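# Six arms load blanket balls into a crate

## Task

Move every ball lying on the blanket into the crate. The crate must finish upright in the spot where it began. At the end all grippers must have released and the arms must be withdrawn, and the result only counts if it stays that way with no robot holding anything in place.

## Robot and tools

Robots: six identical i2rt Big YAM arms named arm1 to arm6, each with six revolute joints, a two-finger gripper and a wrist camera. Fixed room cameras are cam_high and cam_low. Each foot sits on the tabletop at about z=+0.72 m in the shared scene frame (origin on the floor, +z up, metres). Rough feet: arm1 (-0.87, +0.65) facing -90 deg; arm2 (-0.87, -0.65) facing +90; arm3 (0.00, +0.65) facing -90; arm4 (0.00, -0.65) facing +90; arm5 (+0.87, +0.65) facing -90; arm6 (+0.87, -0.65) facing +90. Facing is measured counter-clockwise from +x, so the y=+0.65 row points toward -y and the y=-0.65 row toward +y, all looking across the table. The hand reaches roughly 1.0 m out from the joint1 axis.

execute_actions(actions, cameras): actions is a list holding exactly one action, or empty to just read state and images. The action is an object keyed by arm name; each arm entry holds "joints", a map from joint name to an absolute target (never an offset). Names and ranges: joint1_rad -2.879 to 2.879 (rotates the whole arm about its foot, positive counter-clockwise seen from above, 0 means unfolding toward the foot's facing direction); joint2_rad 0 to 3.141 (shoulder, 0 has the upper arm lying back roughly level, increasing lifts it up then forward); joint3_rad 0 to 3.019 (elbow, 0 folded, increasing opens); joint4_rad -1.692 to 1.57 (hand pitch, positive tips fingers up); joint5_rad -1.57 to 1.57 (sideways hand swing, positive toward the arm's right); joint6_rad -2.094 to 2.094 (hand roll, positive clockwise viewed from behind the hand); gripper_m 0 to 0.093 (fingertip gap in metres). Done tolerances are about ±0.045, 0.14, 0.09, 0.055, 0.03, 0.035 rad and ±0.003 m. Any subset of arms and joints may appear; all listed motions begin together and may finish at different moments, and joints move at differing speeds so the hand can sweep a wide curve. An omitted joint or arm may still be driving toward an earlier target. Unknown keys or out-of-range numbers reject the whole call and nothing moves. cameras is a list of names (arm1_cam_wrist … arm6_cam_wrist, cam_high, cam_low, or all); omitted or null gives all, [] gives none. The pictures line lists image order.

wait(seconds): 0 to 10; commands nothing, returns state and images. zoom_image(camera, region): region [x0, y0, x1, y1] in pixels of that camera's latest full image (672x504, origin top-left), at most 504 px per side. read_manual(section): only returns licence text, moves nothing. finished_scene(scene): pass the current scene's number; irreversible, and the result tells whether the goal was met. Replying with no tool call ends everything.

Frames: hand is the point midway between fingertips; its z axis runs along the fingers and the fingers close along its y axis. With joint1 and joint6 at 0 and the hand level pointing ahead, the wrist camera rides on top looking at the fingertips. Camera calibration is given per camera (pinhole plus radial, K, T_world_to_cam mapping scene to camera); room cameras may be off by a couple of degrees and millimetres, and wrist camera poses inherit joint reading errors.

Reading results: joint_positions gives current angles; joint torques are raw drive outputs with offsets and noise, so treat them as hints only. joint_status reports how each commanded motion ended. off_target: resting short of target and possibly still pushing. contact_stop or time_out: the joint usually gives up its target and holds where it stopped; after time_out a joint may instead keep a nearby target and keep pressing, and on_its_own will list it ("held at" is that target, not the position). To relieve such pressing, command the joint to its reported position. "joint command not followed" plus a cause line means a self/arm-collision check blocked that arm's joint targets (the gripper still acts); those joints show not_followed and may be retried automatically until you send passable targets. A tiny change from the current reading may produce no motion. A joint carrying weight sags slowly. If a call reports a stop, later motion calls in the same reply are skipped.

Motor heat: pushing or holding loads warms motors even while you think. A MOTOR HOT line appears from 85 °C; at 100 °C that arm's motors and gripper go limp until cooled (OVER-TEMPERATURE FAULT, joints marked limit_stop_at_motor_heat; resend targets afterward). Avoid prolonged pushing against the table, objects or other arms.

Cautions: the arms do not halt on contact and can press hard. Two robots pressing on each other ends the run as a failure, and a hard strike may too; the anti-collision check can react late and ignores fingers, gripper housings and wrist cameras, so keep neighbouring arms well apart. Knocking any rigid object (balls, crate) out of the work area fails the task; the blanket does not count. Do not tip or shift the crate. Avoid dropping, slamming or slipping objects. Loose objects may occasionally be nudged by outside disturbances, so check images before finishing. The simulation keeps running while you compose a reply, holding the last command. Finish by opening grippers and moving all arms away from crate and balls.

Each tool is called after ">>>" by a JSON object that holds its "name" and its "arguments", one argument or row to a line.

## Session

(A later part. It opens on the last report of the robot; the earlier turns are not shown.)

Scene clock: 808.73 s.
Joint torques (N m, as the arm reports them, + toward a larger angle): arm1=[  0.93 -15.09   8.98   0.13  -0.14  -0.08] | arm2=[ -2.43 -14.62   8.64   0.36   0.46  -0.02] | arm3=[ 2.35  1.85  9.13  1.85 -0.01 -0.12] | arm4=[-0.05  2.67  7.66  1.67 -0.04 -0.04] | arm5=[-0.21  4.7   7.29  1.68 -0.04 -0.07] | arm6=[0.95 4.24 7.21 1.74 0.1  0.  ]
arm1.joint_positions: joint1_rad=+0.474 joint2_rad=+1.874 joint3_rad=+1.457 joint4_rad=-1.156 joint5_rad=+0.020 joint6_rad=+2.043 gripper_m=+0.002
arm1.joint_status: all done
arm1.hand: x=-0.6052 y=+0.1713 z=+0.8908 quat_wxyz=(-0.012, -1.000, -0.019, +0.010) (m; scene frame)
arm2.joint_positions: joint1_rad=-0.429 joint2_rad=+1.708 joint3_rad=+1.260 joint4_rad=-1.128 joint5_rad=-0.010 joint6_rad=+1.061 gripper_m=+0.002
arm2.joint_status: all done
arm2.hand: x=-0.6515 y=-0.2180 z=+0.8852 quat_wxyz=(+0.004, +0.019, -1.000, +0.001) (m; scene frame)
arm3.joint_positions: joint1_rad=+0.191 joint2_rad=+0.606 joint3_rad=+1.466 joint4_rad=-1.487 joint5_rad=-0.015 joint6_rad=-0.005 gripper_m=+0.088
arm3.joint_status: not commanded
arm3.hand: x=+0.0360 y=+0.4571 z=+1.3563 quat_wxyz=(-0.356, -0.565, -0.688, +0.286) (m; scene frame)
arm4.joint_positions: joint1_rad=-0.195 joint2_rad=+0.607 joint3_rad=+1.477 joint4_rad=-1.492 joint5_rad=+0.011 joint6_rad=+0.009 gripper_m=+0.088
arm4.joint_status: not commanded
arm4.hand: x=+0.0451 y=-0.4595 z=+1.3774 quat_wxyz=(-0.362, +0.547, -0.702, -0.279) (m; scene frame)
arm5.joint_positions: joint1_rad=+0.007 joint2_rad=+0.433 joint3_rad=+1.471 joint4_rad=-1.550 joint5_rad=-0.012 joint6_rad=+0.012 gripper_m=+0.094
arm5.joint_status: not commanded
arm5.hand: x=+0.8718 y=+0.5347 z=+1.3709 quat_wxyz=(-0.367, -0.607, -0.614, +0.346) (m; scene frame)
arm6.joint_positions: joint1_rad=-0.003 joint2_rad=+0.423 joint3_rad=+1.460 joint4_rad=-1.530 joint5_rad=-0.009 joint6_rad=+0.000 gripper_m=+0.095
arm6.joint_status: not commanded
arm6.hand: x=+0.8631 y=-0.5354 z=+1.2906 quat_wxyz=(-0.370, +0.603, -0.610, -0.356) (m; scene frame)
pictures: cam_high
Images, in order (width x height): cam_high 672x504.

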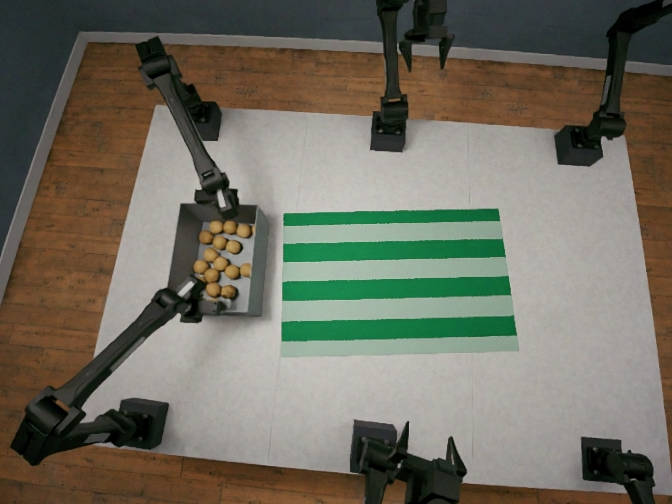

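>>> {"name": "execute_actions", "arguments": {
  "actions": [
    {"arm1":{"joints":{"joint1_rad":0.445,"joint2_rad":1.741,"joint3_rad":1.257,"joint4_rad":-1.087,"joint6_rad":2.02}},"arm2":{"joints":{"joint1_rad":-0.32,"joint2_rad":1.771,"joint3_rad":1.355,"joint4_rad":-1.161,"joint6_rad":1.165}}}
  ],
  "cameras": ["cam_high"]
}}

>>> {"name": "execute_actions", "arguments": {
  "actions": [
    {"arm1":{"joints":{"gripper_m":0.06}},"arm2":{"joints":{"gripper_m":0.06}}}
  ],
  "cameras": []
}}

>>> {"name": "execute_actions", "arguments": {
  "actions": [
    {"arm1":{"joints":{"joint2_rad":1.4}},"arm2":{"joints":{"joint2_rad":1.4}}}
  ],
  "cameras": []
}}

>>> {"name": "execute_actions", "arguments": {
  "actions": [
    {"arm1":{"joints":{"joint1_rad":-0.013,"joint2_rad":0.427,"joint3_rad":1.465,"joint4_rad":-1.543,"joint6_rad":0}},"arm2":{"joints":{"joint1_rad":-0.014,"joint2_rad":0.442,"joint3_rad":1.473,"joint4_rad":-1.523,"joint6_rad":0}}}
  ],
  "cameras": ["cam_high","arm1_cam_wrist"]
}}

Scene clock: 825.67 s.
Joint torques (N m, as the arm reports them, + toward a larger angle): arm1=[ -0.11 -13.52   7.09   0.38   0.    -0.09] | arm2=[ -1.23 -14.05  10.98  -0.65   0.44  -0.05] | arm3=[ 2.09  1.54  9.06  1.9   0.   -0.11] | arm4=[-0.09  2.61  7.66  1.68 -0.05 -0.04] | arm5=[-0.23  4.71  7.27  1.68 -0.04 -0.06] | arm6=[ 0.75  4.63  7.22  1.82  0.08 -0.01]
arm1.joint_positions: joint1_rad=+0.447 joint2_rad=+1.750 joint3_rad=+1.271 joint4_rad=-1.090 joint5_rad=+0.017 joint6_rad=+2.026 gripper_m=+0.002
arm1.joint_status: all done
arm1.hand: x=-0.6426 y=+0.2106 z=+0.8886 quat_wxyz=(-0.013, -1.000, -0.014, +0.007) (m; scene frame)
arm2.joint_positions: joint1_rad=-0.324 joint2_rad=+1.752 joint3_rad=+1.321 joint4_rad=-1.138 joint5_rad=-0.009 joint6_rad=+1.159 gripper_m=+0.002
arm2.joint_status: all done
arm2.hand: x=-0.6907 y=-0.1786 z=+0.8853 quat_wxyz=(+0.002, +0.023, -1.000, -0.002) (m; scene frame)
arm3.joint_positions: joint1_rad=+0.191 joint2_rad=+0.606 joint3_rad=+1.466 joint4_rad=-1.487 joint5_rad=-0.015 joint6_rad=-0.005 gripper_m=+0.088
arm3.joint_status: not commanded
arm3.hand: x=+0.0360 y=+0.4571 z=+1.3563 quat_wxyz=(-0.356, -0.565, -0.688, +0.286) (m; scene frame)
arm4.joint_positions: joint1_rad=-0.195 joint2_rad=+0.607 joint3_rad=+1.477 joint4_rad=-1.492 joint5_rad=+0.011 joint6_rad=+0.009 gripper_m=+0.088
arm4.joint_status: not commanded
arm4.hand: x=+0.0451 y=-0.4595 z=+1.3774 quat_wxyz=(-0.362, +0.547, -0.702, -0.279) (m; scene frame)
arm5.joint_positions: joint1_rad=+0.007 joint2_rad=+0.433 joint3_rad=+1.471 joint4_rad=-1.550 joint5_rad=-0.012 joint6_rad=+0.012 gripper_m=+0.094
arm5.joint_status: not commanded
arm5.hand: x=+0.8718 y=+0.5347 z=+1.3709 quat_wxyz=(-0.367, -0.607, -0.614, +0.346) (m; scene frame)
arm6.joint_positions: joint1_rad=-0.003 joint2_rad=+0.423 joint3_rad=+1.460 joint4_rad=-1.530 joint5_rad=-0.009 joint6_rad=+0.000 gripper_m=+0.095
arm6.joint_status: not commanded
arm6.hand: x=+0.8631 y=-0.5354 z=+1.2906 quat_wxyz=(-0.370, +0.603, -0.610, -0.356) (m; scene frame)
pictures: cam_high
Images, in order (width x height): cam_high 672x504.

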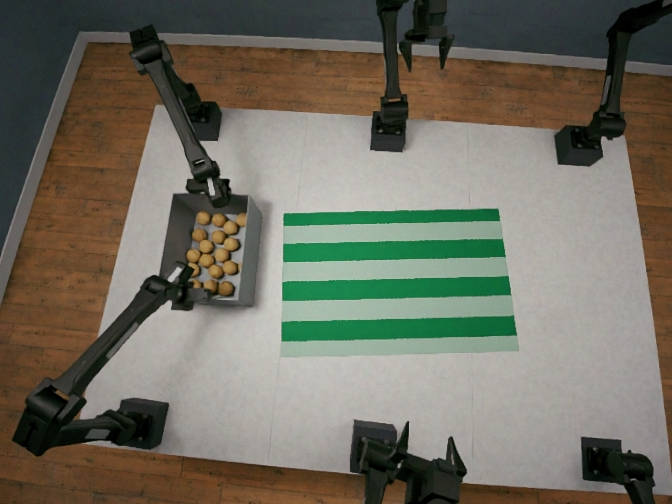

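Scene clock: 826.30 s.
Joint torques (N m, as the arm reports them, + toward a larger angle): arm1=[ -0.14 -13.34   7.84   0.36   0.01  -0.08] | arm2=[ -1.32 -14.05  11.02  -0.39   0.24  -0.05] | arm3=[ 2.1   1.88  9.08  1.83 -0.01 -0.13] | arm4=[-0.06  2.66  7.67  1.67 -0.05 -0.04] | arm5=[-0.15  4.67  7.29  1.68 -0.04 -0.07] | arm6=[1.02 4.55 7.19 1.84 0.14 0.04]
arm1.joint_positions: joint1_rad=+0.447 joint2_rad=+1.750 joint3_rad=+1.261 joint4_rad=-1.090 joint5_rad=+0.016 joint6_rad=+2.026 gripper_m=+0.060
arm1.joint_status: all done
arm1.hand: x=-0.6445 y=+0.2145 z=+0.8852 quat_wxyz=(-0.009, -1.000, -0.014, +0.009) (m; scene frame)
arm2.joint_positions: joint1_rad=-0.324 joint2_rad=+1.752 joint3_rad=+1.321 joint4_rad=-1.145 joint5_rad=-0.005 joint6_rad=+1.159 gripper_m=+0.060
arm2.joint_status: all done
arm2.hand: x=-0.6906 y=-0.1805 z=+0.8853 quat_wxyz=(+0.002, +0.023, -1.000, +0.002) (m; scene frame)
arm3.joint_positions: joint1_rad=+0.191 joint2_rad=+0.606 joint3_rad=+1.466 joint4_rad=-1.487 joint5_rad=-0.015 joint6_rad=-0.005 gripper_m=+0.088
arm3.joint_status: not commanded
arm3.hand: x=+0.0360 y=+0.4571 z=+1.3563 quat_wxyz=(-0.356, -0.565, -0.688, +0.286) (m; scene frame)
arm4.joint_positions: joint1_rad=-0.195 joint2_rad=+0.607 joint3_rad=+1.477 joint4_rad=-1.492 joint5_rad=+0.011 joint6_rad=+0.009 gripper_m=+0.088
arm4.joint_status: not commanded
arm4.hand: x=+0.0451 y=-0.4595 z=+1.3774 quat_wxyz=(-0.362, +0.547, -0.702, -0.279) (m; scene frame)
arm5.joint_positions: joint1_rad=+0.007 joint2_rad=+0.433 joint3_rad=+1.471 joint4_rad=-1.550 joint5_rad=-0.012 joint6_rad=+0.012 gripper_m=+0.094
arm5.joint_status: not commanded
arm5.hand: x=+0.8718 y=+0.5347 z=+1.3709 quat_wxyz=(-0.367, -0.607, -0.614, +0.346) (m; scene frame)
arm6.joint_positions: joint1_rad=-0.003 joint2_rad=+0.423 joint3_rad=+1.460 joint4_rad=-1.530 joint5_rad=-0.009 joint6_rad=+0.000 gripper_m=+0.095
arm6.joint_status: not commanded
arm6.hand: x=+0.8631 y=-0.5354 z=+1.2906 quat_wxyz=(-0.370, +0.603, -0.610, -0.356) (m; scene frame)
pictures: none
No camera images: the call's "cameras" was empty. Leave "cameras" out to get every camera's image.

Scene clock: 827.67 s.
Joint torques (N m, as the arm reports them, + toward a larger angle): arm1=[ 0.07 -9.23 10.33  0.86  0.02 -0.12] | arm2=[-1.26 -9.65 11.73  0.47  0.22 -0.09] | arm3=[ 2.04  1.74  9.04  1.75  0.02 -0.13] | arm4=[ 0.01  2.57  7.67  1.68 -0.05 -0.04] | arm5=[-0.21  4.61  7.28  1.7  -0.04 -0.06] | arm6=[0.67 4.32 7.25 1.73 0.14 0.01]
arm1.joint_positions: joint1_rad=+0.447 joint2_rad=+1.395 joint3_rad=+1.251 joint4_rad=-1.090 joint5_rad=+0.016 joint6_rad=+2.026 gripper_m=+0.060
arm1.joint_status: all done
arm1.hand: x=-0.6490 y=+0.2258 z=+1.0476 quat_wxyz=(-0.162, -0.984, -0.013, -0.069) (m; scene frame)
arm2.joint_positions: joint1_rad=-0.324 joint2_rad=+1.381 joint3_rad=+1.332 joint4_rad=-1.146 joint5_rad=-0.005 joint6_rad=+1.159 gripper_m=+0.060
arm2.joint_status: all done
arm2.hand: x=-0.6961 y=-0.1929 z=+1.0679 quat_wxyz=(-0.071, +0.023, -0.982, -0.173) (m; scene frame)
arm3.joint_positions: joint1_rad=+0.191 joint2_rad=+0.606 joint3_rad=+1.466 joint4_rad=-1.487 joint5_rad=-0.015 joint6_rad=-0.005 gripper_m=+0.088
arm3.joint_status: not commanded
arm3.hand: x=+0.0360 y=+0.4571 z=+1.3563 quat_wxyz=(-0.356, -0.565, -0.688, +0.286) (m; scene frame)
arm4.joint_positions: joint1_rad=-0.195 joint2_rad=+0.607 joint3_rad=+1.477 joint4_rad=-1.492 joint5_rad=+0.011 joint6_rad=+0.009 gripper_m=+0.088
arm4.joint_status: not commanded
arm4.hand: x=+0.0451 y=-0.4595 z=+1.3774 quat_wxyz=(-0.362, +0.547, -0.702, -0.279) (m; scene frame)
arm5.joint_positions: joint1_rad=+0.007 joint2_rad=+0.433 joint3_rad=+1.471 joint4_rad=-1.550 joint5_rad=-0.012 joint6_rad=+0.012 gripper_m=+0.094
arm5.joint_status: not commanded
arm5.hand: x=+0.8718 y=+0.5347 z=+1.3709 quat_wxyz=(-0.367, -0.607, -0.614, +0.346) (m; scene frame)
arm6.joint_positions: joint1_rad=-0.003 joint2_rad=+0.423 joint3_rad=+1.460 joint4_rad=-1.530 joint5_rad=-0.009 joint6_rad=+0.000 gripper_m=+0.095
arm6.joint_status: not commanded
arm6.hand: x=+0.8631 y=-0.5354 z=+1.2906 quat_wxyz=(-0.370, +0.603, -0.610, -0.356) (m; scene frame)
pictures: none
No camera images: the call's "cameras" was empty. Leave "cameras" out to get every camera's image.

Scene clock: 830.03 s.
Joint torques (N m, as the arm reports them, + toward a larger angle): arm1=[-0.51  5.48  6.8   1.62 -0.07 -0.13] | arm2=[-1.71  7.48  6.16  1.42  0.08 -0.3 ] | arm3=[ 2.32  2.11  9.04  1.85  0.   -0.1 ] | arm4=[-0.08  2.6   7.67  1.68 -0.05 -0.04] | arm5=[-0.12  4.69  7.28  1.71 -0.04 -0.07] | arm6=[0.17 4.42 7.22 1.8  0.13 0.01]
arm1.joint_positions: joint1_rad=-0.002 joint2_rad=+0.416 joint3_rad=+1.461 joint4_rad=-1.538 joint5_rad=+0.016 joint6_rad=+0.008 gripper_m=+0.060
arm1.joint_status: all done
arm1.hand: x=-0.8696 y=+0.5481 z=+1.3734 quat_wxyz=(-0.371, -0.599, -0.609, +0.365) (m; scene frame)
arm2.joint_positions: joint1_rad=-0.010 joint2_rad=+0.433 joint3_rad=+1.475 joint4_rad=-1.506 joint5_rad=-0.004 joint6_rad=+0.017 gripper_m=+0.060
arm2.joint_status: all done
arm2.hand: x=-0.8659 y=-0.5297 z=+1.3707 quat_wxyz=(-0.378, +0.582, -0.621, -0.364) (m; scene frame)
arm3.joint_positions: joint1_rad=+0.191 joint2_rad=+0.606 joint3_rad=+1.466 joint4_rad=-1.487 joint5_rad=-0.015 joint6_rad=-0.005 gripper_m=+0.088
arm3.joint_status: not commanded
arm3.hand: x=+0.0360 y=+0.4571 z=+1.3563 quat_wxyz=(-0.356, -0.565, -0.688, +0.286) (m; scene frame)
arm4.joint_positions: joint1_rad=-0.195 joint2_rad=+0.607 joint3_rad=+1.477 joint4_rad=-1.492 joint5_rad=+0.011 joint6_rad=+0.009 gripper_m=+0.088
arm4.joint_status: not commanded
arm4.hand: x=+0.0451 y=-0.4595 z=+1.3774 quat_wxyz=(-0.362, +0.547, -0.702, -0.279) (m; scene frame)
arm5.joint_positions: joint1_rad=+0.007 joint2_rad=+0.433 joint3_rad=+1.471 joint4_rad=-1.550 joint5_rad=-0.012 joint6_rad=+0.012 gripper_m=+0.094
arm5.joint_status: not commanded
arm5.hand: x=+0.8718 y=+0.5347 z=+1.3709 quat_wxyz=(-0.367, -0.607, -0.614, +0.346) (m; scene frame)
arm6.joint_positions: joint1_rad=-0.003 joint2_rad=+0.423 joint3_rad=+1.460 joint4_rad=-1.530 joint5_rad=-0.009 joint6_rad=+0.000 gripper_m=+0.095
arm6.joint_status: not commanded
arm6.hand: x=+0.8631 y=-0.5354 z=+1.2906 quat_wxyz=(-0.370, +0.603, -0.610, -0.356) (m; scene frame)
pictures: arm1_cam_wrist, cam_high
camera_calibration (this result's frames):
arm1_cam_wrist: T_world_to_cam=[[-0.999325, -0.0366786, -0.00218063, -0.845568], [-0.0315617, 0.887272, -0.460165, 0.12002], [0.018813, -0.459785, -0.887831, 1.61344], [0, 0, 0, 1]] pos_world=[-0.871563, 0.604333, 1.48585]
Images, in order (width x height): arm1_cam_wrist 672x504, cam_high 672x504.

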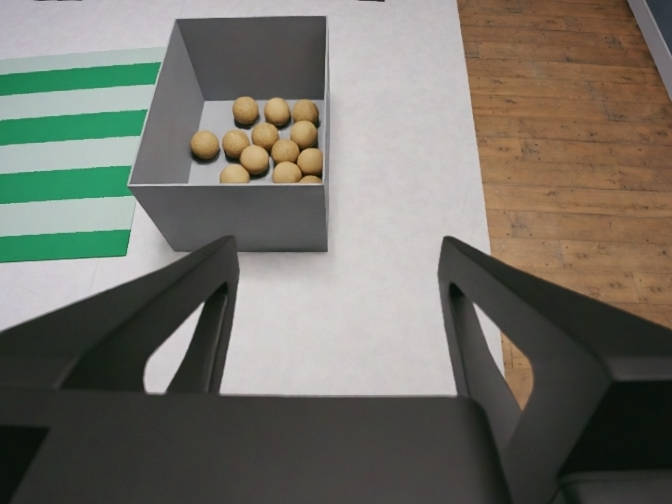

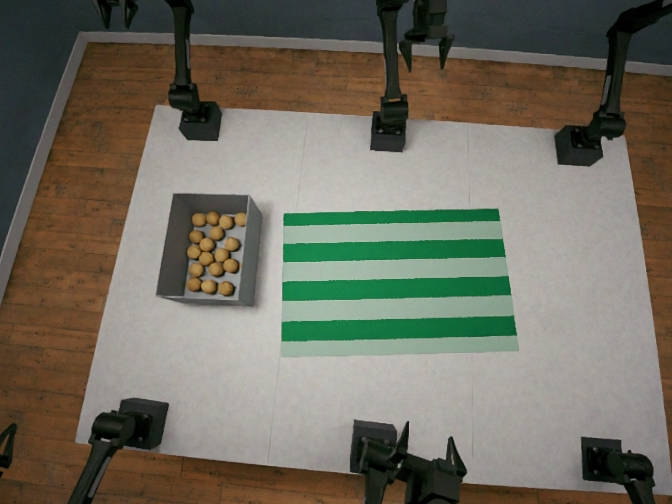

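>>> {"name": "zoom_image", "arguments": {
  "camera": "cam_high",
  "region": [130,170,290,330]
}}

Region (130, 170, 290, 330) of cam_high's 672x504 image, scaled by 3.150, with more detail than that image has.

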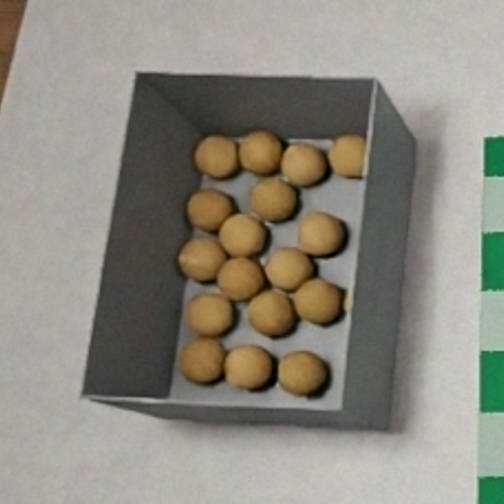

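>>> {"name": "finished_scene", "arguments": {
  "scene": 1
}}

The scene is finished: the task was done.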